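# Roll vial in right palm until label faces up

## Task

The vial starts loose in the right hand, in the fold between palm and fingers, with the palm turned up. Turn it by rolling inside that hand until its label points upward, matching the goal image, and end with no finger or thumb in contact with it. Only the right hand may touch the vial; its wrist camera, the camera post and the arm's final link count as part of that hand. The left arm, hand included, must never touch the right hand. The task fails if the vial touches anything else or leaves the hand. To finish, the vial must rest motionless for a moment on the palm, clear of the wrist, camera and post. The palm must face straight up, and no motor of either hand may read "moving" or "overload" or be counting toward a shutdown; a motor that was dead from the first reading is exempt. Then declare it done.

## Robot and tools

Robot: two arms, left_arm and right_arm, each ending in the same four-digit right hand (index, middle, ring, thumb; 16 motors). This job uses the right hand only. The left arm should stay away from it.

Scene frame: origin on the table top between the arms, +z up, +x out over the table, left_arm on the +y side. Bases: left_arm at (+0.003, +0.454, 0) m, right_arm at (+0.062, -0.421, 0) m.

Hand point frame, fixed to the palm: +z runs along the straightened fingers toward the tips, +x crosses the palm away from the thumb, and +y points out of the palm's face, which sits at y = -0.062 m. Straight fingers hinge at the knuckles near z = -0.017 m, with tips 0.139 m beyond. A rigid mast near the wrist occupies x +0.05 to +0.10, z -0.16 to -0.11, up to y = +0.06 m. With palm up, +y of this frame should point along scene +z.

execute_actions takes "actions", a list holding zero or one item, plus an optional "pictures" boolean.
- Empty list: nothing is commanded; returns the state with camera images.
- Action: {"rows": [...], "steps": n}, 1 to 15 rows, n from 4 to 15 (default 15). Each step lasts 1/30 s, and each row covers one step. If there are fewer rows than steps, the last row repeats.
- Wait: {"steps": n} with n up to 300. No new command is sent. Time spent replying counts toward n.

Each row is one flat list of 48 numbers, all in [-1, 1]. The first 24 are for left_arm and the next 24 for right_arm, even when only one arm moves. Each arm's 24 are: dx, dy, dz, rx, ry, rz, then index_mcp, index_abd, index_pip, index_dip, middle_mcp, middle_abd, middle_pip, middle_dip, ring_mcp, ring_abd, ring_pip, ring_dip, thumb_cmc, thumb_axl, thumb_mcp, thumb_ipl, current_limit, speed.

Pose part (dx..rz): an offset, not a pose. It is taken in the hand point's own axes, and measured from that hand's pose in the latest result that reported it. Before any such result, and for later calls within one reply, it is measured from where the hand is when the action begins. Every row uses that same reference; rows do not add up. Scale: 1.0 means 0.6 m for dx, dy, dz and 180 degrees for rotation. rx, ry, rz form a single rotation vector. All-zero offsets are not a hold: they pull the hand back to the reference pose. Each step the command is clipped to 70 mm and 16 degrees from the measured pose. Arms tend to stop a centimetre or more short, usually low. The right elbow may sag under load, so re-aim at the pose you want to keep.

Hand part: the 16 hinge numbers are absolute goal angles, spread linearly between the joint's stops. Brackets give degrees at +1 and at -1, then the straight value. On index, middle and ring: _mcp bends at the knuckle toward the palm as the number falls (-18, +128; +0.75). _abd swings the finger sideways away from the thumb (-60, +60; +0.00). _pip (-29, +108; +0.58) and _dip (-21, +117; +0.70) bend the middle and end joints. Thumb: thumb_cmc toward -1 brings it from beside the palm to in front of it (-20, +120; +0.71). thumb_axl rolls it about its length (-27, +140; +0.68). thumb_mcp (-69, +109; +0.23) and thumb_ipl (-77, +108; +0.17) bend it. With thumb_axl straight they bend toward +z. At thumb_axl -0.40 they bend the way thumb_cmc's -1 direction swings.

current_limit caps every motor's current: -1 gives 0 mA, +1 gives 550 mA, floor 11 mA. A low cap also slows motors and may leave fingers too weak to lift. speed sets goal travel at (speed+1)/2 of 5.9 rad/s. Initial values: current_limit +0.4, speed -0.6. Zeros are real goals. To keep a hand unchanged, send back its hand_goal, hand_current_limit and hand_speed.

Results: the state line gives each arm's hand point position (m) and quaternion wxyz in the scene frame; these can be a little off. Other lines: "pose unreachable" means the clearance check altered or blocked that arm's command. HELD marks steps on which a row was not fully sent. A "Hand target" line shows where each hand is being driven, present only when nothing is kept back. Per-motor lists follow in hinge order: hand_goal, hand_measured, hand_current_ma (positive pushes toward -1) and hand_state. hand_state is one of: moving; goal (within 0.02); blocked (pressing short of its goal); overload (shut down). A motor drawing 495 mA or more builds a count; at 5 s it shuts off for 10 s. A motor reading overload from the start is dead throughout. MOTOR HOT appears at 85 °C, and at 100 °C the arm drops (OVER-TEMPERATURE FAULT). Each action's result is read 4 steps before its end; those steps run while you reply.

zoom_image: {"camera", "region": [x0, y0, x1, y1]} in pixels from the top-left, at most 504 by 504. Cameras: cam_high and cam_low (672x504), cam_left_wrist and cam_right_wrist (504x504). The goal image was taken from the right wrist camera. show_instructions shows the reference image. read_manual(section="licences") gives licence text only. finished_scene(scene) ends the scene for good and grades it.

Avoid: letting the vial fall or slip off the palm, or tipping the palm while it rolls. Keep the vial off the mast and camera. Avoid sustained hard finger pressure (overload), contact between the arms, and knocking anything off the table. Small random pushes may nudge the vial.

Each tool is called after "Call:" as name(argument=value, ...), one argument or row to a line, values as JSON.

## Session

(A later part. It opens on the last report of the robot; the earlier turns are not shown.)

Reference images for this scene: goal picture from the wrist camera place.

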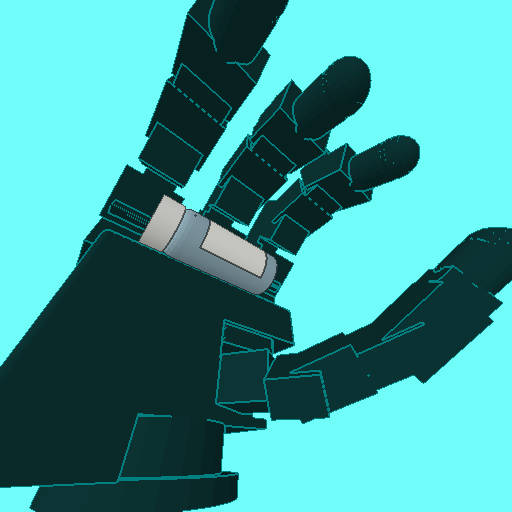

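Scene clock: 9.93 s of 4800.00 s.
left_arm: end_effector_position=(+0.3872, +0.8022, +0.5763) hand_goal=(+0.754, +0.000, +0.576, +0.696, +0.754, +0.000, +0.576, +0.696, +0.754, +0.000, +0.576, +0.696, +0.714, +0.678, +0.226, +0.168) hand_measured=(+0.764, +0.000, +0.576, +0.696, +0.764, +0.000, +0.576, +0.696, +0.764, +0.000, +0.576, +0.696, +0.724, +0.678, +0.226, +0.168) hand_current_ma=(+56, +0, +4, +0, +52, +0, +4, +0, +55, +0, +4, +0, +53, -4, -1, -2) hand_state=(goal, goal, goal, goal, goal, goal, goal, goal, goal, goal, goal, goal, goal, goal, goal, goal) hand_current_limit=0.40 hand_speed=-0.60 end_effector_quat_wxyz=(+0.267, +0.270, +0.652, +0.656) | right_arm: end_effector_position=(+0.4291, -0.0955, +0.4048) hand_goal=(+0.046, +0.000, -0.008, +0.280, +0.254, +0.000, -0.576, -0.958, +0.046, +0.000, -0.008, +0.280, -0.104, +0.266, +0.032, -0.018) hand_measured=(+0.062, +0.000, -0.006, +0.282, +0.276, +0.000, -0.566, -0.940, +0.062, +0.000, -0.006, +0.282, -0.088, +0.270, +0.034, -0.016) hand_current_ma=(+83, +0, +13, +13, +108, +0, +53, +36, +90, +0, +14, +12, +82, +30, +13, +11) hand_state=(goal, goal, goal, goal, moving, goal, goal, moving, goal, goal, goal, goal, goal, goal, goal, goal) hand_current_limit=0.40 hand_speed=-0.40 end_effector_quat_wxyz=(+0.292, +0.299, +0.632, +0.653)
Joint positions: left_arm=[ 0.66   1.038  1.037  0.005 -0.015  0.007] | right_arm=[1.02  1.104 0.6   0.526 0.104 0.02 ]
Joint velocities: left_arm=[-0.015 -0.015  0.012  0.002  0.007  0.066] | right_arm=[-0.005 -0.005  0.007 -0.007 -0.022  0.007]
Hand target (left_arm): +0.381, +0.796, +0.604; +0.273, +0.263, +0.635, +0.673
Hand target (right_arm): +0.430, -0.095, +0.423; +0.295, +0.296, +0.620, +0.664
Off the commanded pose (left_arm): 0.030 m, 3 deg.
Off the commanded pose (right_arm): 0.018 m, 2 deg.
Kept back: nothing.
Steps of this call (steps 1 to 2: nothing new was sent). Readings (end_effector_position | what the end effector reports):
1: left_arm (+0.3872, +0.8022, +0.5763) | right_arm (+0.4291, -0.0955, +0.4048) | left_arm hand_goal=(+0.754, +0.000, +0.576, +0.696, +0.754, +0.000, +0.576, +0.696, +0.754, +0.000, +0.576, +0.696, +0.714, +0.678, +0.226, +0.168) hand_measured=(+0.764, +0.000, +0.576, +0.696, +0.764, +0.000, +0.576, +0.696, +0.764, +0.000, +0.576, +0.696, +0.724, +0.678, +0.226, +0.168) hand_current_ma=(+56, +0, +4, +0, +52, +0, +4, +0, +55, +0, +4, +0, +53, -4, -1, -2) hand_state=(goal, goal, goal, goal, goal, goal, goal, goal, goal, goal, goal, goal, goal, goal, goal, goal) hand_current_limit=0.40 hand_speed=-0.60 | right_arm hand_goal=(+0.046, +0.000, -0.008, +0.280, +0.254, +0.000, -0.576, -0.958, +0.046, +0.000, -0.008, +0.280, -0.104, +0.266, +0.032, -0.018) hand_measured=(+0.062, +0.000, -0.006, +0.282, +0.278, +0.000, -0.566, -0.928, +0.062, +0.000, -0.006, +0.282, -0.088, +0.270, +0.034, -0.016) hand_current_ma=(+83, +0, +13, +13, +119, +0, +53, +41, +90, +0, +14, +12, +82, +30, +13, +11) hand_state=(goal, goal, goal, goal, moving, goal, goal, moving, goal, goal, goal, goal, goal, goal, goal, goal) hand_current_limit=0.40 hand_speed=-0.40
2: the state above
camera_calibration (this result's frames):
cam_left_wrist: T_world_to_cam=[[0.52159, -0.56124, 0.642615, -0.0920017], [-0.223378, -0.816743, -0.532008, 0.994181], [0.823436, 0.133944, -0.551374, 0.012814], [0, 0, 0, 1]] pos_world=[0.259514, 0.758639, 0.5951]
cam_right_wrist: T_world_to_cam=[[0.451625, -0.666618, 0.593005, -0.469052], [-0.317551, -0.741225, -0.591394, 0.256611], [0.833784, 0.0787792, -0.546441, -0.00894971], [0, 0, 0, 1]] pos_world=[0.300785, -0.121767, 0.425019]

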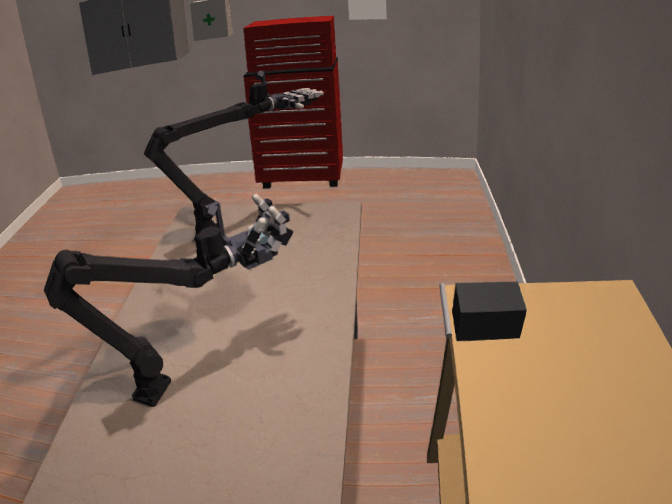

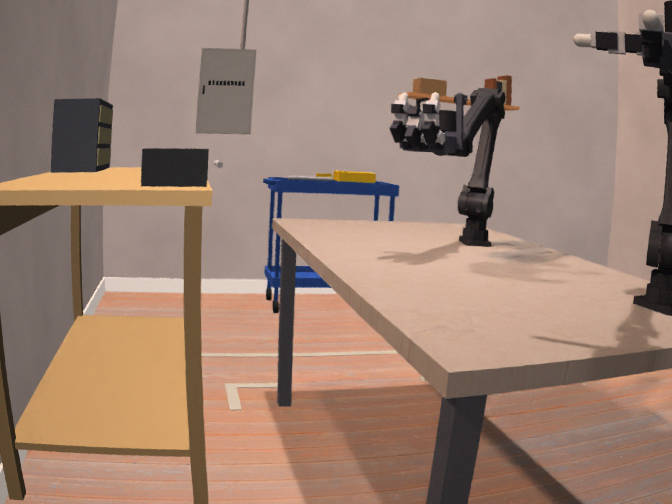

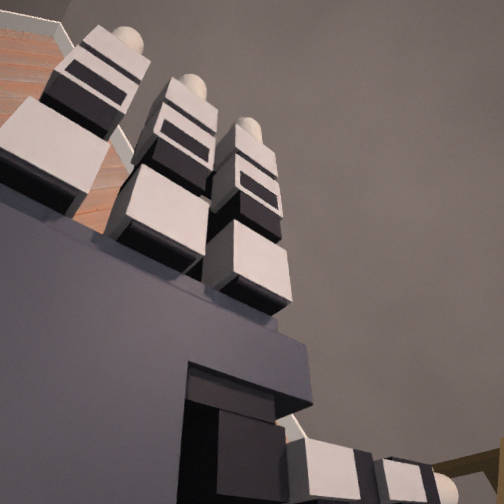

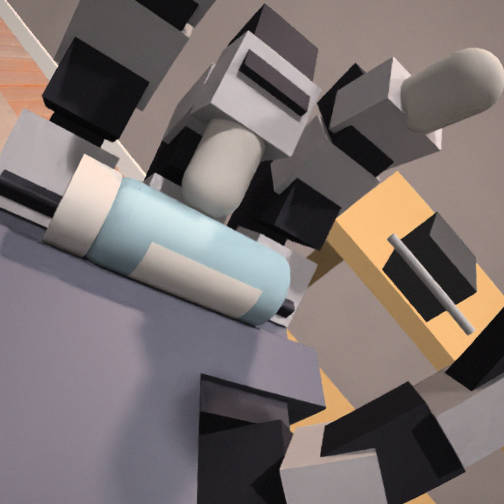

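Call:
execute_actions(
  actions=[
    {"rows": [
[0,0.0478,-0.0121,-0.0166,0,0,0.754,0,0.576,0.696,0.754,0,0.576,0.696,0.754,0,0.576,0.696,0.714,0.678,0.226,0.168,0.4,-0.6,0.0015,0.0303,0.0035,-0.0107,0,0.001,0.046,0,-0.008,0.28,0.463,0,-0.50,-0.945,0.046,0,-0.008,0.28,-0.104,0.266,0.032,-0.018,0.75,-0.38],
[0,0.0478,-0.0121,-0.0166,0,0,0.754,0,0.576,0.696,0.754,0,0.576,0.696,0.754,0,0.576,0.696,0.714,0.678,0.226,0.168,0.4,-0.6,0.0015,0.0303,0.0035,-0.0107,0,0.001,0.046,0,-0.008,0.28,0.463,0,-0.50,-0.515,0.046,0,-0.008,0.28,-0.104,0.266,0.032,-0.018,0.75,-0.38],
[0,0.0478,-0.0121,-0.0166,0,0,0.754,0,0.576,0.696,0.754,0,0.576,0.696,0.754,0,0.576,0.696,0.714,0.678,0.226,0.168,0.4,-0.6,0.0015,0.0303,0.0035,-0.0107,0,0.001,0.046,0,-0.008,0.28,0.463,0,-0.50,-0.515,0.046,0,-0.008,0.28,-0.104,0.266,0.032,-0.018,0.75,-0.38],
[0,0.0478,-0.0121,-0.0166,0,0,0.754,0,0.576,0.696,0.754,0,0.576,0.696,0.754,0,0.576,0.696,0.714,0.678,0.226,0.168,0.4,-0.6,0.0015,0.0303,0.0035,-0.0107,0,0.001,0.046,0,-0.008,0.28,0.463,0,-0.50,-0.515,0.046,0,-0.008,0.28,-0.104,0.266,0.032,-0.018,0.75,-0.38],
[0,0.0478,-0.0121,-0.0166,0,0,0.754,0,0.576,0.696,0.754,0,0.576,0.696,0.754,0,0.576,0.696,0.714,0.678,0.226,0.168,0.4,-0.6,0.0015,0.0303,0.0035,-0.0107,0,0.001,0.046,0,-0.008,0.28,0.463,0,-0.68,-0.515,0.046,0,-0.008,0.28,-0.104,0.266,0.032,-0.018,0.75,-0.38],
[0,0.0478,-0.0121,-0.0166,0,0,0.754,0,0.576,0.696,0.754,0,0.576,0.696,0.754,0,0.576,0.696,0.714,0.678,0.226,0.168,0.4,-0.6,0.0015,0.0303,0.0035,-0.0107,0,0.001,0.046,0,-0.008,0.28,0.463,0,-0.68,-0.515,0.046,0,-0.008,0.28,-0.104,0.266,0.032,-0.018,0.75,-0.38],
[0,0.0478,-0.0121,-0.0166,0,0,0.754,0,0.576,0.696,0.754,0,0.576,0.696,0.754,0,0.576,0.696,0.714,0.678,0.226,0.168,0.4,-0.6,0.0015,0.0303,0.0035,-0.0107,0,0.001,0.046,0,-0.008,0.28,0.463,0,-0.68,-0.515,0.046,0,-0.008,0.28,-0.104,0.266,0.032,-0.018,0.75,-0.38],
[0,0.0478,-0.0121,-0.0166,0,0,0.754,0,0.576,0.696,0.754,0,0.576,0.696,0.754,0,0.576,0.696,0.714,0.678,0.226,0.168,0.4,-0.6,0.0015,0.0303,0.0035,-0.0107,0,0.001,0.046,0,-0.008,0.28,0.463,0,-0.68,-0.515,0.046,0,-0.008,0.28,-0.104,0.266,0.032,-0.018,0.75,-0.38],
[0,0.0478,-0.0121,-0.0166,0,0,0.754,0,0.576,0.696,0.754,0,0.576,0.696,0.754,0,0.576,0.696,0.714,0.678,0.226,0.168,0.4,-0.6,0.0015,0.0303,0.0035,-0.0107,0,0.001,0.046,0,-0.008,0.28,0.463,0,-0.68,-0.515,0.046,0,-0.008,0.28,-0.104,0.266,0.032,-0.018,0.75,-0.38],
[0,0.0478,-0.0121,-0.0166,0,0,0.754,0,0.576,0.696,0.754,0,0.576,0.696,0.754,0,0.576,0.696,0.714,0.678,0.226,0.168,0.4,-0.6,0.0015,0.0303,0.0035,-0.0107,0,0.001,0.046,0,-0.008,0.28,0.463,0,-0.835,-0.521,0.046,0,-0.008,0.28,-0.104,0.266,0.032,-0.018,0.75,-0.45]
], "steps": 13},
  ],
)

Call:
execute_actions(
  actions=[
    {"rows": [
[0,0.0478,-0.0121,-0.0166,0,0,0.754,0,0.576,0.696,0.754,0,0.576,0.696,0.754,0,0.576,0.696,0.714,0.678,0.226,0.168,0.4,-0.6,0.0015,0.0303,0.0035,-0.0107,0,0.001,0.046,0,-0.008,0.28,0.447,0,-0.818,-0.557,0.046,0,-0.008,0.28,-0.104,0.266,0.032,-0.018,0.75,-0.3],
[0,0.0478,-0.0121,-0.0166,0,0,0.754,0,0.576,0.696,0.754,0,0.576,0.696,0.754,0,0.576,0.696,0.714,0.678,0.226,0.168,0.4,-0.6,0.0015,0.0303,0.0035,-0.0107,0,0.001,0.046,0,-0.008,0.28,0.431,0,-0.795,-0.594,0.046,0,-0.008,0.28,-0.104,0.266,0.032,-0.018,0.75,-0.3],
[0,0.0478,-0.0121,-0.0166,0,0,0.754,0,0.576,0.696,0.754,0,0.576,0.696,0.754,0,0.576,0.696,0.714,0.678,0.226,0.168,0.4,-0.6,0.0015,0.0303,0.0035,-0.0107,0,0.001,0.046,0,-0.008,0.28,0.415,0,-0.772,-0.630,0.046,0,-0.008,0.28,-0.104,0.266,0.032,-0.018,0.75,-0.3],
[0,0.0478,-0.0121,-0.0166,0,0,0.754,0,0.576,0.696,0.754,0,0.576,0.696,0.754,0,0.576,0.696,0.714,0.678,0.226,0.168,0.4,-0.6,0.0015,0.0303,0.0035,-0.0107,0,0.001,0.046,0,-0.008,0.28,0.399,0,-0.749,-0.667,0.046,0,-0.008,0.28,-0.104,0.266,0.032,-0.018,0.75,-0.3],
[0,0.0478,-0.0121,-0.0166,0,0,0.754,0,0.576,0.696,0.754,0,0.576,0.696,0.754,0,0.576,0.696,0.714,0.678,0.226,0.168,0.4,-0.6,0.0015,0.0303,0.0035,-0.0107,0,0.001,0.046,0,-0.008,0.28,0.382,0,-0.727,-0.703,0.046,0,-0.008,0.28,-0.104,0.266,0.032,-0.018,0.75,-0.3],
[0,0.0478,-0.0121,-0.0166,0,0,0.754,0,0.576,0.696,0.754,0,0.576,0.696,0.754,0,0.576,0.696,0.714,0.678,0.226,0.168,0.4,-0.6,0.0015,0.0303,0.0035,-0.0107,0,0.001,0.046,0,-0.008,0.28,0.364,0,-0.705,-0.740,0.046,0,-0.008,0.28,-0.104,0.266,0.032,-0.018,0.75,-0.3],
[0,0.0478,-0.0121,-0.0166,0,0,0.754,0,0.576,0.696,0.754,0,0.576,0.696,0.754,0,0.576,0.696,0.714,0.678,0.226,0.168,0.4,-0.6,0.0015,0.0303,0.0035,-0.0107,0,0.001,0.046,0,-0.008,0.28,0.346,0,-0.684,-0.776,0.046,0,-0.008,0.28,-0.104,0.266,0.032,-0.018,0.75,-0.3],
[0,0.0478,-0.0121,-0.0166,0,0,0.754,0,0.576,0.696,0.754,0,0.576,0.696,0.754,0,0.576,0.696,0.714,0.678,0.226,0.168,0.4,-0.6,0.0015,0.0303,0.0035,-0.0107,0,0.001,0.046,0,-0.008,0.28,0.328,0,-0.662,-0.812,0.046,0,-0.008,0.28,-0.104,0.266,0.032,-0.018,0.75,-0.3],
[0,0.0478,-0.0121,-0.0166,0,0,0.754,0,0.576,0.696,0.754,0,0.576,0.696,0.754,0,0.576,0.696,0.714,0.678,0.226,0.168,0.4,-0.6,0.0015,0.0303,0.0035,-0.0107,0,0.001,0.046,0,-0.008,0.28,0.310,0,-0.640,-0.849,0.046,0,-0.008,0.28,-0.104,0.266,0.032,-0.018,0.75,-0.3],
[0,0.0478,-0.0121,-0.0166,0,0,0.754,0,0.576,0.696,0.754,0,0.576,0.696,0.754,0,0.576,0.696,0.714,0.678,0.226,0.168,0.4,-0.6,0.0015,0.0303,0.0035,-0.0107,0,0.001,0.046,0,-0.008,0.28,0.291,0,-0.620,-0.885,0.046,0,-0.008,0.28,-0.104,0.266,0.032,-0.018,0.75,-0.3],
[0,0.0478,-0.0121,-0.0166,0,0,0.754,0,0.576,0.696,0.754,0,0.576,0.696,0.754,0,0.576,0.696,0.714,0.678,0.226,0.168,0.4,-0.6,0.0015,0.0303,0.0035,-0.0107,0,0.001,0.046,0,-0.008,0.28,0.272,0,-0.599,-0.922,0.046,0,-0.008,0.28,-0.104,0.266,0.032,-0.018,0.75,-0.3],
[0,0.0478,-0.0121,-0.0166,0,0,0.754,0,0.576,0.696,0.754,0,0.576,0.696,0.754,0,0.576,0.696,0.714,0.678,0.226,0.168,0.4,-0.6,0.0015,0.0303,0.0035,-0.0107,0,0.001,0.046,0,-0.008,0.28,0.253,0,-0.578,-0.958,0.046,0,-0.008,0.28,-0.104,0.266,0.032,-0.018,0.75,-0.3]
], "steps": 14},
  ],
)

Call:
execute_actions(
  actions=[
    {"rows": [
[0,0.0478,-0.0121,-0.0166,0,0,0.754,0,0.576,0.696,0.754,0,0.576,0.696,0.754,0,0.576,0.696,0.714,0.678,0.226,0.168,0.4,-0.6,0.0015,0.0303,0.0035,-0.0107,0,0.001,0.046,0,-0.008,0.28,0.463,0,-0.50,-0.945,0.046,0,-0.008,0.28,-0.104,0.266,0.032,-0.018,0.75,-0.38],
[0,0.0478,-0.0121,-0.0166,0,0,0.754,0,0.576,0.696,0.754,0,0.576,0.696,0.754,0,0.576,0.696,0.714,0.678,0.226,0.168,0.4,-0.6,0.0015,0.0303,0.0035,-0.0107,0,0.001,0.046,0,-0.008,0.28,0.463,0,-0.50,-0.515,0.046,0,-0.008,0.28,-0.104,0.266,0.032,-0.018,0.75,-0.38],
[0,0.0478,-0.0121,-0.0166,0,0,0.754,0,0.576,0.696,0.754,0,0.576,0.696,0.754,0,0.576,0.696,0.714,0.678,0.226,0.168,0.4,-0.6,0.0015,0.0303,0.0035,-0.0107,0,0.001,0.046,0,-0.008,0.28,0.463,0,-0.50,-0.515,0.046,0,-0.008,0.28,-0.104,0.266,0.032,-0.018,0.75,-0.38],
[0,0.0478,-0.0121,-0.0166,0,0,0.754,0,0.576,0.696,0.754,0,0.576,0.696,0.754,0,0.576,0.696,0.714,0.678,0.226,0.168,0.4,-0.6,0.0015,0.0303,0.0035,-0.0107,0,0.001,0.046,0,-0.008,0.28,0.463,0,-0.50,-0.515,0.046,0,-0.008,0.28,-0.104,0.266,0.032,-0.018,0.75,-0.38],
[0,0.0478,-0.0121,-0.0166,0,0,0.754,0,0.576,0.696,0.754,0,0.576,0.696,0.754,0,0.576,0.696,0.714,0.678,0.226,0.168,0.4,-0.6,0.0015,0.0303,0.0035,-0.0107,0,0.001,0.046,0,-0.008,0.28,0.463,0,-0.68,-0.515,0.046,0,-0.008,0.28,-0.104,0.266,0.032,-0.018,0.75,-0.38],
[0,0.0478,-0.0121,-0.0166,0,0,0.754,0,0.576,0.696,0.754,0,0.576,0.696,0.754,0,0.576,0.696,0.714,0.678,0.226,0.168,0.4,-0.6,0.0015,0.0303,0.0035,-0.0107,0,0.001,0.046,0,-0.008,0.28,0.463,0,-0.68,-0.515,0.046,0,-0.008,0.28,-0.104,0.266,0.032,-0.018,0.75,-0.38],
[0,0.0478,-0.0121,-0.0166,0,0,0.754,0,0.576,0.696,0.754,0,0.576,0.696,0.754,0,0.576,0.696,0.714,0.678,0.226,0.168,0.4,-0.6,0.0015,0.0303,0.0035,-0.0107,0,0.001,0.046,0,-0.008,0.28,0.463,0,-0.68,-0.515,0.046,0,-0.008,0.28,-0.104,0.266,0.032,-0.018,0.75,-0.38],
[0,0.0478,-0.0121,-0.0166,0,0,0.754,0,0.576,0.696,0.754,0,0.576,0.696,0.754,0,0.576,0.696,0.714,0.678,0.226,0.168,0.4,-0.6,0.0015,0.0303,0.0035,-0.0107,0,0.001,0.046,0,-0.008,0.28,0.463,0,-0.68,-0.515,0.046,0,-0.008,0.28,-0.104,0.266,0.032,-0.018,0.75,-0.38],
[0,0.0478,-0.0121,-0.0166,0,0,0.754,0,0.576,0.696,0.754,0,0.576,0.696,0.754,0,0.576,0.696,0.714,0.678,0.226,0.168,0.4,-0.6,0.0015,0.0303,0.0035,-0.0107,0,0.001,0.046,0,-0.008,0.28,0.463,0,-0.68,-0.515,0.046,0,-0.008,0.28,-0.104,0.266,0.032,-0.018,0.75,-0.38],
[0,0.0478,-0.0121,-0.0166,0,0,0.754,0,0.576,0.696,0.754,0,0.576,0.696,0.754,0,0.576,0.696,0.714,0.678,0.226,0.168,0.4,-0.6,0.0015,0.0303,0.0035,-0.0107,0,0.001,0.046,0,-0.008,0.28,0.463,0,-0.835,-0.521,0.046,0,-0.008,0.28,-0.104,0.266,0.032,-0.018,0.75,-0.45]
], "steps": 13},
  ],
  pictures=true,
)

Call:
zoom_image(
  camera="cam_right_wrist",
  region=[20, 130, 320, 350],
)

Scene clock: 13.77 s of 4800.00 s.
left_arm: end_effector_position=(+0.3872, +0.8022, +0.5763) hand_goal=(+0.754, +0.000, +0.576, +0.696, +0.754, +0.000, +0.576, +0.696, +0.754, +0.000, +0.576, +0.696, +0.714, +0.678, +0.226, +0.168) hand_measured=(+0.764, +0.000, +0.576, +0.696, +0.764, +0.000, +0.576, +0.696, +0.764, +0.000, +0.576, +0.696, +0.724, +0.678, +0.226, +0.168) hand_current_ma=(+56, +0, +4, +0, +52, +0, +4, +0, +55, +0, +4, +0, +53, -4, -1, -2) hand_state=(goal, goal, goal, goal, goal, goal, goal, goal, goal, goal, goal, goal, goal, goal, goal, goal) hand_current_limit=0.40 hand_speed=-0.60 end_effector_quat_wxyz=(+0.267, +0.270, +0.652, +0.656) | right_arm: end_effector_position=(+0.4291, -0.0955, +0.4048) hand_goal=(+0.046, +0.000, -0.008, +0.280, +0.464, +0.000, -0.680, -0.514, +0.046, +0.000, -0.008, +0.280, -0.104, +0.266, +0.032, -0.018) hand_measured=(+0.062, +0.000, -0.006, +0.282, +0.470, +0.000, -0.624, -0.686, +0.062, +0.000, -0.006, +0.282, -0.088, +0.270, +0.034, -0.016) hand_current_ma=(+83, +0, +13, +13, +34, +0, +42, -83, +90, +0, +14, +12, +82, +30, +13, +11) hand_state=(goal, goal, goal, goal, moving, goal, moving, moving, goal, goal, goal, goal, goal, goal, goal, goal) hand_current_limit=0.75 hand_speed=-0.38 end_effector_quat_wxyz=(+0.292, +0.299, +0.632, +0.653)
Joint positions: left_arm=[ 0.66   1.038  1.037  0.005 -0.015  0.007] | right_arm=[1.02  1.104 0.6   0.526 0.104 0.02 ]
Joint velocities: left_arm=[-0.005  0.005  0.017 -0.027 -0.007 -0.022] | right_arm=[ 0.005  0.005  0.002 -0.002  0.007  0.051]
Steps of this call (steps 1 to 90: nothing new was sent; then 0.53 s passed at rest; steps 91 to 99: the first 9 steps of this action). Readings (end_effector_position | what the end effector reports):
91: left_arm (+0.3872, +0.8022, +0.5763) | right_arm (+0.4291, -0.0955, +0.4048) | left_arm hand_goal=(+0.754, +0.000, +0.576, +0.696, +0.754, +0.000, +0.576, +0.696, +0.754, +0.000, +0.576, +0.696, +0.714, +0.678, +0.226, +0.168) hand_measured=(+0.764, +0.000, +0.576, +0.696, +0.764, +0.000, +0.576, +0.696, +0.764, +0.000, +0.576, +0.696, +0.724, +0.678, +0.226, +0.168) hand_current_ma=(+56, +0, +4, +0, +52, +0, +4, +0, +55, +0, +4, +0, +53, -4, -1, -2) hand_state=(goal, goal, goal, goal, goal, goal, goal, goal, goal, goal, goal, goal, goal, goal, goal, goal) hand_current_limit=0.40 hand_speed=-0.60 | right_arm hand_goal=(+0.046, +0.000, -0.008, +0.280, +0.464, +0.000, -0.500, -0.944, +0.046, +0.000, -0.008, +0.280, -0.104, +0.266, +0.032, -0.018) hand_measured=(+0.062, +0.000, -0.006, +0.282, +0.274, +0.000, -0.566, -0.948, +0.062, +0.000, -0.006, +0.282, -0.088, +0.270, +0.034, -0.016) hand_current_ma=(+83, +0, +13, +13, +106, +0, +53, +49, +90, +0, +14, +12, +82, +30, +13, +11) hand_state=(goal, goal, goal, goal, moving, goal, moving, moving, goal, goal, goal, goal, goal, goal, goal, goal) hand_current_limit=0.75 hand_speed=-0.38
92: left_arm (+0.3872, +0.8022, +0.5763) | right_arm (+0.4291, -0.0955, +0.4048) | left_arm hand_goal=(+0.754, +0.000, +0.576, +0.696, +0.754, +0.000, +0.576, +0.696, +0.754, +0.000, +0.576, +0.696, +0.714, +0.678, +0.226, +0.168) hand_measured=(+0.764, +0.000, +0.576, +0.696, +0.764, +0.000, +0.576, +0.696, +0.764, +0.000, +0.576, +0.696, +0.724, +0.678, +0.226, +0.168) hand_current_ma=(+56, +0, +4, +0, +52, +0, +4, +0, +55, +0, +4, +0, +53, -4, -1, -2) hand_state=(goal, goal, goal, goal, goal, goal, goal, goal, goal, goal, goal, goal, goal, goal, goal, goal) hand_current_limit=0.40 hand_speed=-0.60 | right_arm hand_goal=(+0.046, +0.000, -0.008, +0.280, +0.464, +0.000, -0.500, -0.514, +0.046, +0.000, -0.008, +0.280, -0.104, +0.266, +0.032, -0.018) hand_measured=(+0.062, +0.000, -0.006, +0.282, +0.276, +0.000, -0.562, -0.948, +0.062, +0.000, -0.006, +0.282, -0.088, +0.270, +0.034, -0.016) hand_current_ma=(+83, +0, +13, +13, -76, +0, -109, -19, +90, +0, +14, +12, +82, +30, +13, +11) hand_state=(goal, goal, goal, goal, moving, goal, moving, moving, goal, goal, goal, goal, goal, goal, goal, goal) hand_current_limit=0.75 hand_speed=-0.38
94: left_arm (+0.3872, +0.8022, +0.5763) | right_arm (+0.4291, -0.0955, +0.4048) | left_arm hand_goal=(+0.754, +0.000, +0.576, +0.696, +0.754, +0.000, +0.576, +0.696, +0.754, +0.000, +0.576, +0.696, +0.714, +0.678, +0.226, +0.168) hand_measured=(+0.764, +0.000, +0.576, +0.696, +0.764, +0.000, +0.576, +0.696, +0.764, +0.000, +0.576, +0.696, +0.724, +0.678, +0.226, +0.168) hand_current_ma=(+56, +0, +4, +0, +52, +0, +4, +0, +55, +0, +4, +0, +53, -4, -1, -2) hand_state=(goal, goal, goal, goal, goal, goal, goal, goal, goal, goal, goal, goal, goal, goal, goal, goal) hand_current_limit=0.40 hand_speed=-0.60 | right_arm hand_goal=(+0.046, +0.000, -0.008, +0.280, +0.464, +0.000, -0.500, -0.514, +0.046, +0.000, -0.008, +0.280, -0.104, +0.266, +0.032, -0.018) hand_measured=(+0.062, +0.000, -0.006, +0.282, +0.338, +0.000, -0.516, -0.912, +0.062, +0.000, -0.006, +0.282, -0.088, +0.270, +0.034, -0.016) hand_current_ma=(+83, +0, +13, +13, -46, +0, +8, -102, +90, +0, +14, +12, +82, +30, +13, +11) hand_state=(goal, goal, goal, goal, moving, goal, moving, moving, goal, goal, goal, goal, goal, goal, goal, goal) hand_current_limit=0.75 hand_speed=-0.38
98: left_arm (+0.3872, +0.8022, +0.5763) | right_arm (+0.4291, -0.0955, +0.4048) | left_arm hand_goal=(+0.754, +0.000, +0.576, +0.696, +0.754, +0.000, +0.576, +0.696, +0.754, +0.000, +0.576, +0.696, +0.714, +0.678, +0.226, +0.168) hand_measured=(+0.764, +0.000, +0.576, +0.696, +0.764, +0.000, +0.576, +0.696, +0.764, +0.000, +0.576, +0.696, +0.724, +0.678, +0.226, +0.168) hand_current_ma=(+56, +0, +4, +0, +52, +0, +4, +0, +55, +0, +4, +0, +53, -4, -1, -2) hand_state=(goal, goal, goal, goal, goal, goal, goal, goal, goal, goal, goal, goal, goal, goal, goal, goal) hand_current_limit=0.40 hand_speed=-0.60 | right_arm hand_goal=(+0.046, +0.000, -0.008, +0.280, +0.464, +0.000, -0.680, -0.514, +0.046, +0.000, -0.008, +0.280, -0.104, +0.266, +0.032, -0.018) hand_measured=(+0.062, +0.000, -0.006, +0.282, +0.466, +0.000, -0.580, -0.732, +0.062, +0.000, -0.006, +0.282, -0.088, +0.270, +0.034, -0.016) hand_current_ma=(+83, +0, +13, +13, +46, +0, +63, -88, +90, +0, +14, +12, +82, +30, +13, +11) hand_state=(goal, goal, goal, goal, moving, goal, moving, moving, goal, goal, goal, goal, goal, goal, goal, goal) hand_current_limit=0.75 hand_speed=-0.38
99: the state above

Scene clock: 14.23 s of 4800.00 s.
left_arm: end_effector_position=(+0.3872, +0.8022, +0.5763) hand_goal=(+0.754, +0.000, +0.576, +0.696, +0.754, +0.000, +0.576, +0.696, +0.754, +0.000, +0.576, +0.696, +0.714, +0.678, +0.226, +0.168) hand_measured=(+0.764, +0.000, +0.576, +0.696, +0.764, +0.000, +0.576, +0.696, +0.764, +0.000, +0.576, +0.696, +0.724, +0.678, +0.226, +0.168) hand_current_ma=(+56, +0, +4, +0, +52, +0, +4, +0, +55, +0, +4, +0, +53, -4, -1, -2) hand_state=(goal, goal, goal, goal, goal, goal, goal, goal, goal, goal, goal, goal, goal, goal, goal, goal) hand_current_limit=0.40 hand_speed=-0.60 end_effector_quat_wxyz=(+0.267, +0.270, +0.652, +0.656) | right_arm: end_effector_position=(+0.4291, -0.0955, +0.4048) hand_goal=(+0.046, +0.000, -0.008, +0.280, +0.292, +0.000, -0.620, -0.884, +0.046, +0.000, -0.008, +0.280, -0.104, +0.266, +0.032, -0.018) hand_measured=(+0.062, +0.000, -0.006, +0.282, +0.362, +0.000, -0.654, -0.720, +0.062, +0.000, -0.006, +0.282, -0.088, +0.270, +0.034, -0.016) hand_current_ma=(+83, +0, +13, +13, +165, +0, +56, +202, +90, +0, +14, +12, +82, +30, +13, +11) hand_state=(goal, goal, goal, goal, moving, goal, moving, moving, goal, goal, goal, goal, goal, goal, goal, goal) hand_current_limit=0.75 hand_speed=-0.30 end_effector_quat_wxyz=(+0.292, +0.299, +0.632, +0.653)
Joint positions: left_arm=[ 0.66   1.038  1.037  0.005 -0.015  0.007] | right_arm=[1.02  1.104 0.6   0.526 0.104 0.02 ]
Joint velocities: left_arm=[-0.005 -0.015  0.002 -0.007 -0.022  0.051] | right_arm=[-0.005 -0.005 -0.012 -0.002  0.022 -0.066]
Off your previous action's commanded pose (left_arm): 0.030 m, 3 deg at its last step (step 4 of this call).
Off your previous action's commanded pose (right_arm): 0.018 m, 2 deg at its last step (step 4 of this call).
Steps of this call (steps 1 to 4: the last 4 steps of your previous action; steps 5 to 14: the first 10 steps of this action, its rows measured from where the robot was after step 4). Readings (end_effector_position | what the end effector reports):
4: left_arm (+0.3872, +0.8022, +0.5763) | right_arm (+0.4291, -0.0955, +0.4048) | left_arm hand_goal=(+0.754, +0.000, +0.576, +0.696, +0.754, +0.000, +0.576, +0.696, +0.754, +0.000, +0.576, +0.696, +0.714, +0.678, +0.226, +0.168) hand_measured=(+0.764, +0.000, +0.576, +0.696, +0.764, +0.000, +0.576, +0.696, +0.764, +0.000, +0.576, +0.696, +0.724, +0.678, +0.226, +0.168) hand_current_ma=(+56, +0, +4, +0, +52, +0, +4, +0, +55, +0, +4, +0, +53, -4, -1, -2) hand_state=(goal, goal, goal, goal, goal, goal, goal, goal, goal, goal, goal, goal, goal, goal, goal, goal) hand_current_limit=0.40 hand_speed=-0.60 | right_arm hand_goal=(+0.046, +0.000, -0.008, +0.280, +0.464, +0.000, -0.834, -0.520, +0.046, +0.000, -0.008, +0.280, -0.104, +0.266, +0.032, -0.018) hand_measured=(+0.062, +0.000, -0.006, +0.282, +0.470, +0.000, -0.750, -0.532, +0.062, +0.000, -0.006, +0.282, -0.088, +0.270, +0.034, -0.016) hand_current_ma=(+83, +0, +13, +13, +30, +0, +68, +1, +90, +0, +14, +12, +82, +30, +13, +11) hand_state=(goal, goal, goal, goal, goal, goal, moving, moving, goal, goal, goal, goal, goal, goal, goal, goal) hand_current_limit=0.75 hand_speed=-0.45
5: left_arm (+0.3872, +0.8022, +0.5763) | right_arm (+0.4291, -0.0955, +0.4048) | left_arm hand_goal=(+0.754, +0.000, +0.576, +0.696, +0.754, +0.000, +0.576, +0.696, +0.754, +0.000, +0.576, +0.696, +0.714, +0.678, +0.226, +0.168) hand_measured=(+0.764, +0.000, +0.576, +0.696, +0.764, +0.000, +0.576, +0.696, +0.764, +0.000, +0.576, +0.696, +0.724, +0.678, +0.226, +0.168) hand_current_ma=(+56, +0, +4, +0, +52, +0, +4, +0, +55, +0, +4, +0, +53, -4, -1, -2) hand_state=(goal, goal, goal, goal, goal, goal, goal, goal, goal, goal, goal, goal, goal, goal, goal, goal) hand_current_limit=0.40 hand_speed=-0.60 | right_arm hand_goal=(+0.046, +0.000, -0.008, +0.280, +0.448, +0.000, -0.818, -0.556, +0.046, +0.000, -0.008, +0.280, -0.104, +0.266, +0.032, -0.018) hand_measured=(+0.062, +0.000, -0.006, +0.282, +0.470, +0.000, -0.788, -0.524, +0.062, +0.000, -0.006, +0.282, -0.088, +0.270, +0.034, -0.016) hand_current_ma=(+83, +0, +13, +13, +67, +0, +221, +45, +90, +0, +14, +12, +82, +30, +13, +11) hand_state=(goal, goal, goal, goal, moving, goal, moving, moving, goal, goal, goal, goal, goal, goal, goal, goal) hand_current_limit=0.75 hand_speed=-0.30
6: left_arm (+0.3872, +0.8022, +0.5763) | right_arm (+0.4291, -0.0955, +0.4048) | left_arm hand_goal=(+0.754, +0.000, +0.576, +0.696, +0.754, +0.000, +0.576, +0.696, +0.754, +0.000, +0.576, +0.696, +0.714, +0.678, +0.226, +0.168) hand_measured=(+0.764, +0.000, +0.576, +0.696, +0.764, +0.000, +0.576, +0.696, +0.764, +0.000, +0.576, +0.696, +0.724, +0.678, +0.226, +0.168) hand_current_ma=(+56, +0, +4, +0, +52, +0, +4, +0, +55, +0, +4, +0, +53, -4, -1, -2) hand_state=(goal, goal, goal, goal, goal, goal, goal, goal, goal, goal, goal, goal, goal, goal, goal, goal) hand_current_limit=0.40 hand_speed=-0.60 | right_arm hand_goal=(+0.046, +0.000, -0.008, +0.280, +0.432, +0.000, -0.794, -0.594, +0.046, +0.000, -0.008, +0.280, -0.104, +0.266, +0.032, -0.018) hand_measured=(+0.062, +0.000, -0.006, +0.282, +0.474, +0.000, -0.790, -0.520, +0.062, +0.000, -0.006, +0.282, -0.088, +0.270, +0.034, -0.016) hand_current_ma=(+83, +0, +13, +13, +149, +0, +142, +169, +90, +0, +14, +12, +82, +30, +13, +11) hand_state=(goal, goal, goal, goal, moving, goal, moving, moving, goal, goal, goal, goal, goal, goal, goal, goal) hand_current_limit=0.75 hand_speed=-0.30
8: left_arm (+0.3872, +0.8022, +0.5763) | right_arm (+0.4291, -0.0955, +0.4048) | left_arm hand_goal=(+0.754, +0.000, +0.576, +0.696, +0.754, +0.000, +0.576, +0.696, +0.754, +0.000, +0.576, +0.696, +0.714, +0.678, +0.226, +0.168) hand_measured=(+0.764, +0.000, +0.576, +0.696, +0.764, +0.000, +0.576, +0.696, +0.764, +0.000, +0.576, +0.696, +0.724, +0.678, +0.226, +0.168) hand_current_ma=(+56, +0, +4, +0, +52, +0, +4, +0, +55, +0, +4, +0, +53, -4, -1, -2) hand_state=(goal, goal, goal, goal, goal, goal, goal, goal, goal, goal, goal, goal, goal, goal, goal, goal) hand_current_limit=0.40 hand_speed=-0.60 | right_arm hand_goal=(+0.046, +0.000, -0.008, +0.280, +0.400, +0.000, -0.748, -0.666, +0.046, +0.000, -0.008, +0.280, -0.104, +0.266, +0.032, -0.018) hand_measured=(+0.062, +0.000, -0.006, +0.282, +0.464, +0.000, -0.774, -0.544, +0.062, +0.000, -0.006, +0.282, -0.088, +0.270, +0.034, -0.016) hand_current_ma=(+83, +0, +13, +13, +182, +0, +88, +264, +90, +0, +14, +12, +82, +30, +13, +11) hand_state=(goal, goal, goal, goal, moving, goal, moving, moving, goal, goal, goal, goal, goal, goal, goal, goal) hand_current_limit=0.75 hand_speed=-0.30
12: left_arm (+0.3872, +0.8022, +0.5763) | right_arm (+0.4291, -0.0955, +0.4048) | left_arm hand_goal=(+0.754, +0.000, +0.576, +0.696, +0.754, +0.000, +0.576, +0.696, +0.754, +0.000, +0.576, +0.696, +0.714, +0.678, +0.226, +0.168) hand_measured=(+0.764, +0.000, +0.576, +0.696, +0.764, +0.000, +0.576, +0.696, +0.764, +0.000, +0.576, +0.696, +0.724, +0.678, +0.226, +0.168) hand_current_ma=(+56, +0, +4, +0, +52, +0, +4, +0, +55, +0, +4, +0, +53, -4, -1, -2) hand_state=(goal, goal, goal, goal, goal, goal, goal, goal, goal, goal, goal, goal, goal, goal, goal, goal) hand_current_limit=0.40 hand_speed=-0.60 | right_arm hand_goal=(+0.046, +0.000, -0.008, +0.280, +0.328, +0.000, -0.662, -0.812, +0.046, +0.000, -0.008, +0.280, -0.104, +0.266, +0.032, -0.018) hand_measured=(+0.062, +0.000, -0.006, +0.282, +0.398, +0.000, -0.694, -0.658, +0.062, +0.000, -0.006, +0.282, -0.088, +0.270, +0.034, -0.016) hand_current_ma=(+83, +0, +13, +13, +168, +0, +67, +215, +90, +0, +14, +12, +82, +30, +13, +11) hand_state=(goal, goal, goal, goal, moving, goal, moving, moving, goal, goal, goal, goal, goal, goal, goal, goal) hand_current_limit=0.75 hand_speed=-0.30
14: the state above

Scene clock: 14.67 s of 4800.00 s.
left_arm: end_effector_position=(+0.3872, +0.8022, +0.5763) hand_goal=(+0.754, +0.000, +0.576, +0.696, +0.754, +0.000, +0.576, +0.696, +0.754, +0.000, +0.576, +0.696, +0.714, +0.678, +0.226, +0.168) hand_measured=(+0.764, +0.000, +0.576, +0.696, +0.764, +0.000, +0.576, +0.696, +0.764, +0.000, +0.576, +0.696, +0.724, +0.678, +0.226, +0.168) hand_current_ma=(+56, +0, +4, +0, +52, +0, +4, +0, +55, +0, +4, +0, +53, -4, -1, -2) hand_state=(goal, goal, goal, goal, goal, goal, goal, goal, goal, goal, goal, goal, goal, goal, goal, goal) hand_current_limit=0.40 hand_speed=-0.60 end_effector_quat_wxyz=(+0.267, +0.270, +0.652, +0.656) | right_arm: end_effector_position=(+0.4291, -0.0955, +0.4048) hand_goal=(+0.046, +0.000, -0.008, +0.280, +0.464, +0.000, -0.680, -0.514, +0.046, +0.000, -0.008, +0.280, -0.104, +0.266, +0.032, -0.018) hand_measured=(+0.062, +0.000, -0.006, +0.282, +0.470, +0.000, -0.624, -0.684, +0.062, +0.000, -0.006, +0.282, -0.088, +0.270, +0.034, -0.016) hand_current_ma=(+83, +0, +13, +13, +33, +0, +42, -83, +90, +0, +14, +12, +82, +30, +13, +11) hand_state=(goal, goal, goal, goal, moving, goal, moving, moving, goal, goal, goal, goal, goal, goal, goal, goal) hand_current_limit=0.75 hand_speed=-0.38 end_effector_quat_wxyz=(+0.292, +0.299, +0.632, +0.653)
Joint positions: left_arm=[ 0.66   1.038  1.037  0.005 -0.015  0.007] | right_arm=[1.02  1.104 0.6   0.526 0.104 0.02 ]
Joint velocities: left_arm=[ 0.005  0.015 -0.002 -0.002  0.022  0.066] | right_arm=[-0.015 -0.015 -0.037 -0.017 -0.022 -0.037]
Off your previous action's commanded pose (left_arm): 0.030 m, 3 deg at its last step (step 4 of this call).
Off your previous action's commanded pose (right_arm): 0.018 m, 2 deg at its last step (step 4 of this call).
Steps of this call (steps 1 to 4: the last 4 steps of your previous action; steps 5 to 13: the first 9 steps of this action, its rows measured from where the robot was after step 4). Readings (end_effector_position | what the end effector reports):
4: left_arm (+0.3872, +0.8022, +0.5763) | right_arm (+0.4291, -0.0955, +0.4048) | left_arm hand_goal=(+0.754, +0.000, +0.576, +0.696, +0.754, +0.000, +0.576, +0.696, +0.754, +0.000, +0.576, +0.696, +0.714, +0.678, +0.226, +0.168) hand_measured=(+0.764, +0.000, +0.576, +0.696, +0.764, +0.000, +0.576, +0.696, +0.764, +0.000, +0.576, +0.696, +0.724, +0.678, +0.226, +0.168) hand_current_ma=(+56, +0, +4, +0, +52, +0, +4, +0, +55, +0, +4, +0, +53, -4, -1, -2) hand_state=(goal, goal, goal, goal, goal, goal, goal, goal, goal, goal, goal, goal, goal, goal, goal, goal) hand_current_limit=0.40 hand_speed=-0.60 | right_arm hand_goal=(+0.046, +0.000, -0.008, +0.280, +0.254, +0.000, -0.578, -0.958, +0.046, +0.000, -0.008, +0.280, -0.104, +0.266, +0.032, -0.018) hand_measured=(+0.062, +0.000, -0.006, +0.282, +0.288, +0.000, -0.576, -0.856, +0.062, +0.000, -0.006, +0.282, -0.088, +0.270, +0.034, -0.016) hand_current_ma=(+83, +0, +13, +13, +102, +0, +81, +166, +90, +0, +14, +12, +82, +30, +13, +11) hand_state=(goal, goal, goal, goal, moving, goal, moving, moving, goal, goal, goal, goal, goal, goal, goal, goal) hand_current_limit=0.75 hand_speed=-0.30
5: left_arm (+0.3872, +0.8022, +0.5763) | right_arm (+0.4291, -0.0955, +0.4048) | left_arm hand_goal=(+0.754, +0.000, +0.576, +0.696, +0.754, +0.000, +0.576, +0.696, +0.754, +0.000, +0.576, +0.696, +0.714, +0.678, +0.226, +0.168) hand_measured=(+0.764, +0.000, +0.576, +0.696, +0.764, +0.000, +0.576, +0.696, +0.764, +0.000, +0.576, +0.696, +0.724, +0.678, +0.226, +0.168) hand_current_ma=(+56, +0, +4, +0, +52, +0, +4, +0, +55, +0, +4, +0, +53, -4, -1, -2) hand_state=(goal, goal, goal, goal, goal, goal, goal, goal, goal, goal, goal, goal, goal, goal, goal, goal) hand_current_limit=0.40 hand_speed=-0.60 | right_arm hand_goal=(+0.046, +0.000, -0.008, +0.280, +0.464, +0.000, -0.500, -0.944, +0.046, +0.000, -0.008, +0.280, -0.104, +0.266, +0.032, -0.018) hand_measured=(+0.062, +0.000, -0.006, +0.282, +0.282, +0.000, -0.568, -0.892, +0.062, +0.000, -0.006, +0.282, -0.088, +0.270, +0.034, -0.016) hand_current_ma=(+83, +0, +13, +13, +123, +0, +70, +136, +90, +0, +14, +12, +82, +30, +13, +11) hand_state=(goal, goal, goal, goal, moving, goal, moving, moving, goal, goal, goal, goal, goal, goal, goal, goal) hand_current_limit=0.75 hand_speed=-0.38
6: left_arm (+0.3872, +0.8022, +0.5763) | right_arm (+0.4291, -0.0955, +0.4048) | left_arm hand_goal=(+0.754, +0.000, +0.576, +0.696, +0.754, +0.000, +0.576, +0.696, +0.754, +0.000, +0.576, +0.696, +0.714, +0.678, +0.226, +0.168) hand_measured=(+0.764, +0.000, +0.576, +0.696, +0.764, +0.000, +0.576, +0.696, +0.764, +0.000, +0.576, +0.696, +0.724, +0.678, +0.226, +0.168) hand_current_ma=(+56, +0, +4, +0, +52, +0, +4, +0, +55, +0, +4, +0, +53, -4, -1, -2) hand_state=(goal, goal, goal, goal, goal, goal, goal, goal, goal, goal, goal, goal, goal, goal, goal, goal) hand_current_limit=0.40 hand_speed=-0.60 | right_arm hand_goal=(+0.046, +0.000, -0.008, +0.280, +0.464, +0.000, -0.500, -0.514, +0.046, +0.000, -0.008, +0.280, -0.104, +0.266, +0.032, -0.018) hand_measured=(+0.062, +0.000, -0.006, +0.282, +0.280, +0.000, -0.564, -0.920, +0.062, +0.000, -0.006, +0.282, -0.088, +0.270, +0.034, -0.016) hand_current_ma=(+83, +0, +13, +13, -61, +0, -95, -1, +90, +0, +14, +12, +82, +30, +13, +11) hand_state=(goal, goal, goal, goal, moving, goal, moving, moving, goal, goal, goal, goal, goal, goal, goal, goal) hand_current_limit=0.75 hand_speed=-0.38
8: left_arm (+0.3872, +0.8022, +0.5763) | right_arm (+0.4291, -0.0955, +0.4048) | left_arm hand_goal=(+0.754, +0.000, +0.576, +0.696, +0.754, +0.000, +0.576, +0.696, +0.754, +0.000, +0.576, +0.696, +0.714, +0.678, +0.226, +0.168) hand_measured=(+0.764, +0.000, +0.576, +0.696, +0.764, +0.000, +0.576, +0.696, +0.764, +0.000, +0.576, +0.696, +0.724, +0.678, +0.226, +0.168) hand_current_ma=(+56, +0, +4, +0, +52, +0, +4, +0, +55, +0, +4, +0, +53, -4, -1, -2) hand_state=(goal, goal, goal, goal, goal, goal, goal, goal, goal, goal, goal, goal, goal, goal, goal, goal) hand_current_limit=0.40 hand_speed=-0.60 | right_arm hand_goal=(+0.046, +0.000, -0.008, +0.280, +0.464, +0.000, -0.500, -0.514, +0.046, +0.000, -0.008, +0.280, -0.104, +0.266, +0.032, -0.018) hand_measured=(+0.062, +0.000, -0.006, +0.282, +0.338, +0.000, -0.516, -0.906, +0.062, +0.000, -0.006, +0.282, -0.088, +0.270, +0.034, -0.016) hand_current_ma=(+83, +0, +13, +13, -47, +0, +10, -111, +90, +0, +14, +12, +82, +30, +13, +11) hand_state=(goal, goal, goal, goal, moving, goal, moving, moving, goal, goal, goal, goal, goal, goal, goal, goal) hand_current_limit=0.75 hand_speed=-0.38
12: left_arm (+0.3872, +0.8022, +0.5763) | right_arm (+0.4291, -0.0955, +0.4048) | left_arm hand_goal=(+0.754, +0.000, +0.576, +0.696, +0.754, +0.000, +0.576, +0.696, +0.754, +0.000, +0.576, +0.696, +0.714, +0.678, +0.226, +0.168) hand_measured=(+0.764, +0.000, +0.576, +0.696, +0.764, +0.000, +0.576, +0.696, +0.764, +0.000, +0.576, +0.696, +0.724, +0.678, +0.226, +0.168) hand_current_ma=(+56, +0, +4, +0, +52, +0, +4, +0, +55, +0, +4, +0, +53, -4, -1, -2) hand_state=(goal, goal, goal, goal, goal, goal, goal, goal, goal, goal, goal, goal, goal, goal, goal, goal) hand_current_limit=0.40 hand_speed=-0.60 | right_arm hand_goal=(+0.046, +0.000, -0.008, +0.280, +0.464, +0.000, -0.680, -0.514, +0.046, +0.000, -0.008, +0.280, -0.104, +0.266, +0.032, -0.018) hand_measured=(+0.062, +0.000, -0.006, +0.282, +0.466, +0.000, -0.580, -0.730, +0.062, +0.000, -0.006, +0.282, -0.088, +0.270, +0.034, -0.016) hand_current_ma=(+83, +0, +13, +13, +46, +0, +63, -88, +90, +0, +14, +12, +82, +30, +13, +11) hand_state=(goal, goal, goal, goal, moving, goal, moving, moving, goal, goal, goal, goal, goal, goal, goal, goal) hand_current_limit=0.75 hand_speed=-0.38
13: the state above
camera_calibration (this result's frames):
cam_left_wrist: T_world_to_cam=[[0.52159, -0.56124, 0.642615, -0.0920017], [-0.223378, -0.816743, -0.532008, 0.994181], [0.823436, 0.133944, -0.551374, 0.012814], [0, 0, 0, 1]] pos_world=[0.259514, 0.758639, 0.5951]
cam_right_wrist: T_world_to_cam=[[0.451625, -0.666618, 0.593005, -0.469052], [-0.317551, -0.741225, -0.591394, 0.256611], [0.833784, 0.0787792, -0.546441, -0.00894971], [0, 0, 0, 1]] pos_world=[0.300785, -0.121767, 0.425019]

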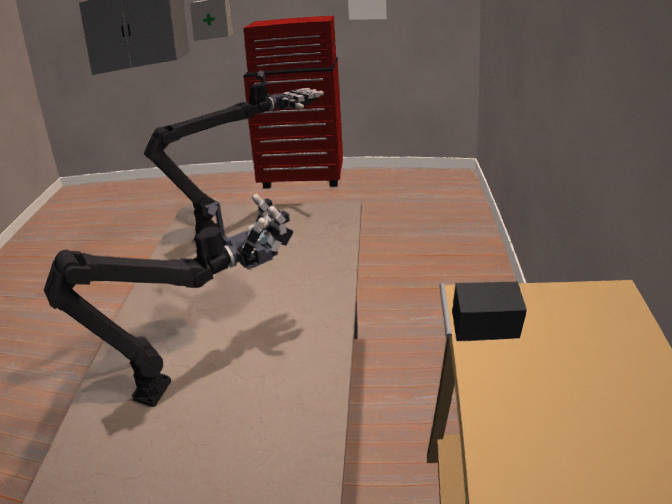

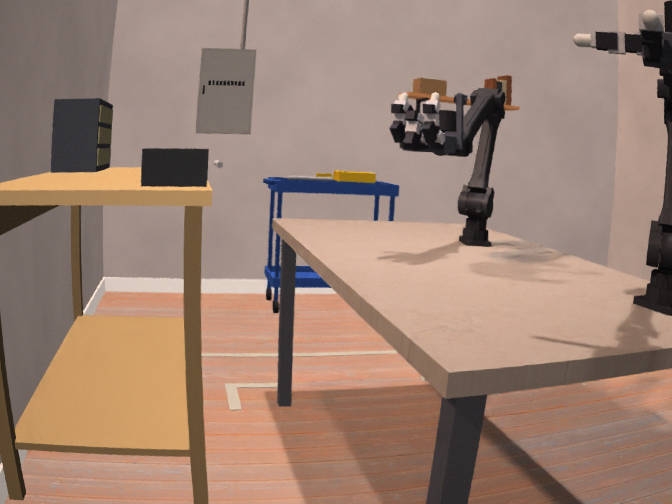

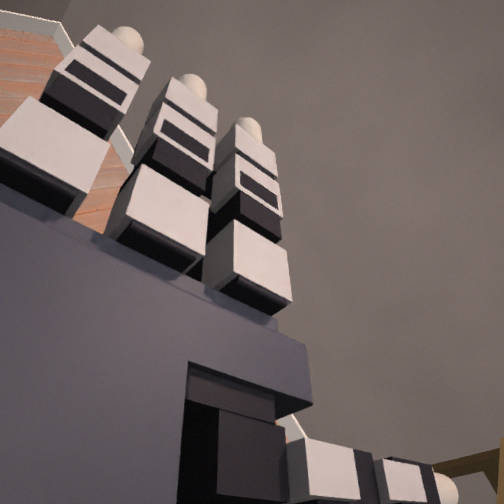

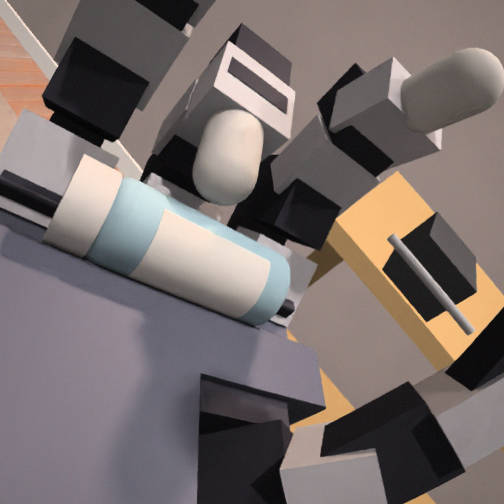

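Region (20, 130, 320, 350) of cam_right_wrist's 504x504 image, scaled by 1.680, with more detail than that image has; it fills the top 370 rows of this view, and the rest is white.

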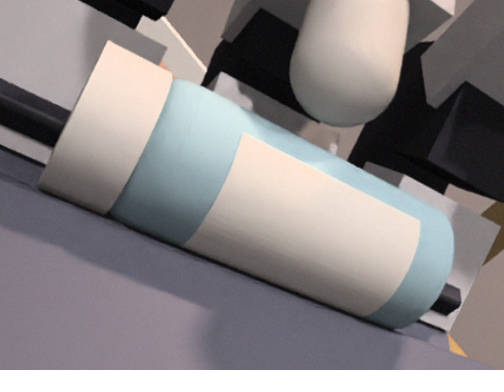

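Call:
zoom_image(
  camera="cam_right_wrist",
  region=[110, 220, 290, 340],
)

Region (110, 220, 290, 340) of cam_right_wrist's 504x504 image, scaled by 2.800, with more detail than that image has.

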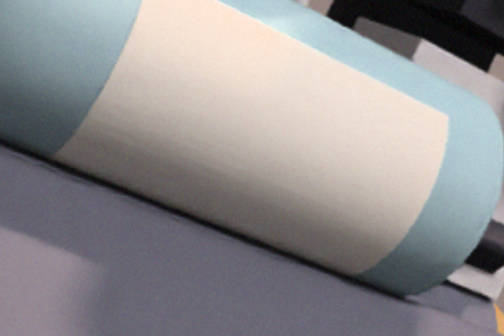

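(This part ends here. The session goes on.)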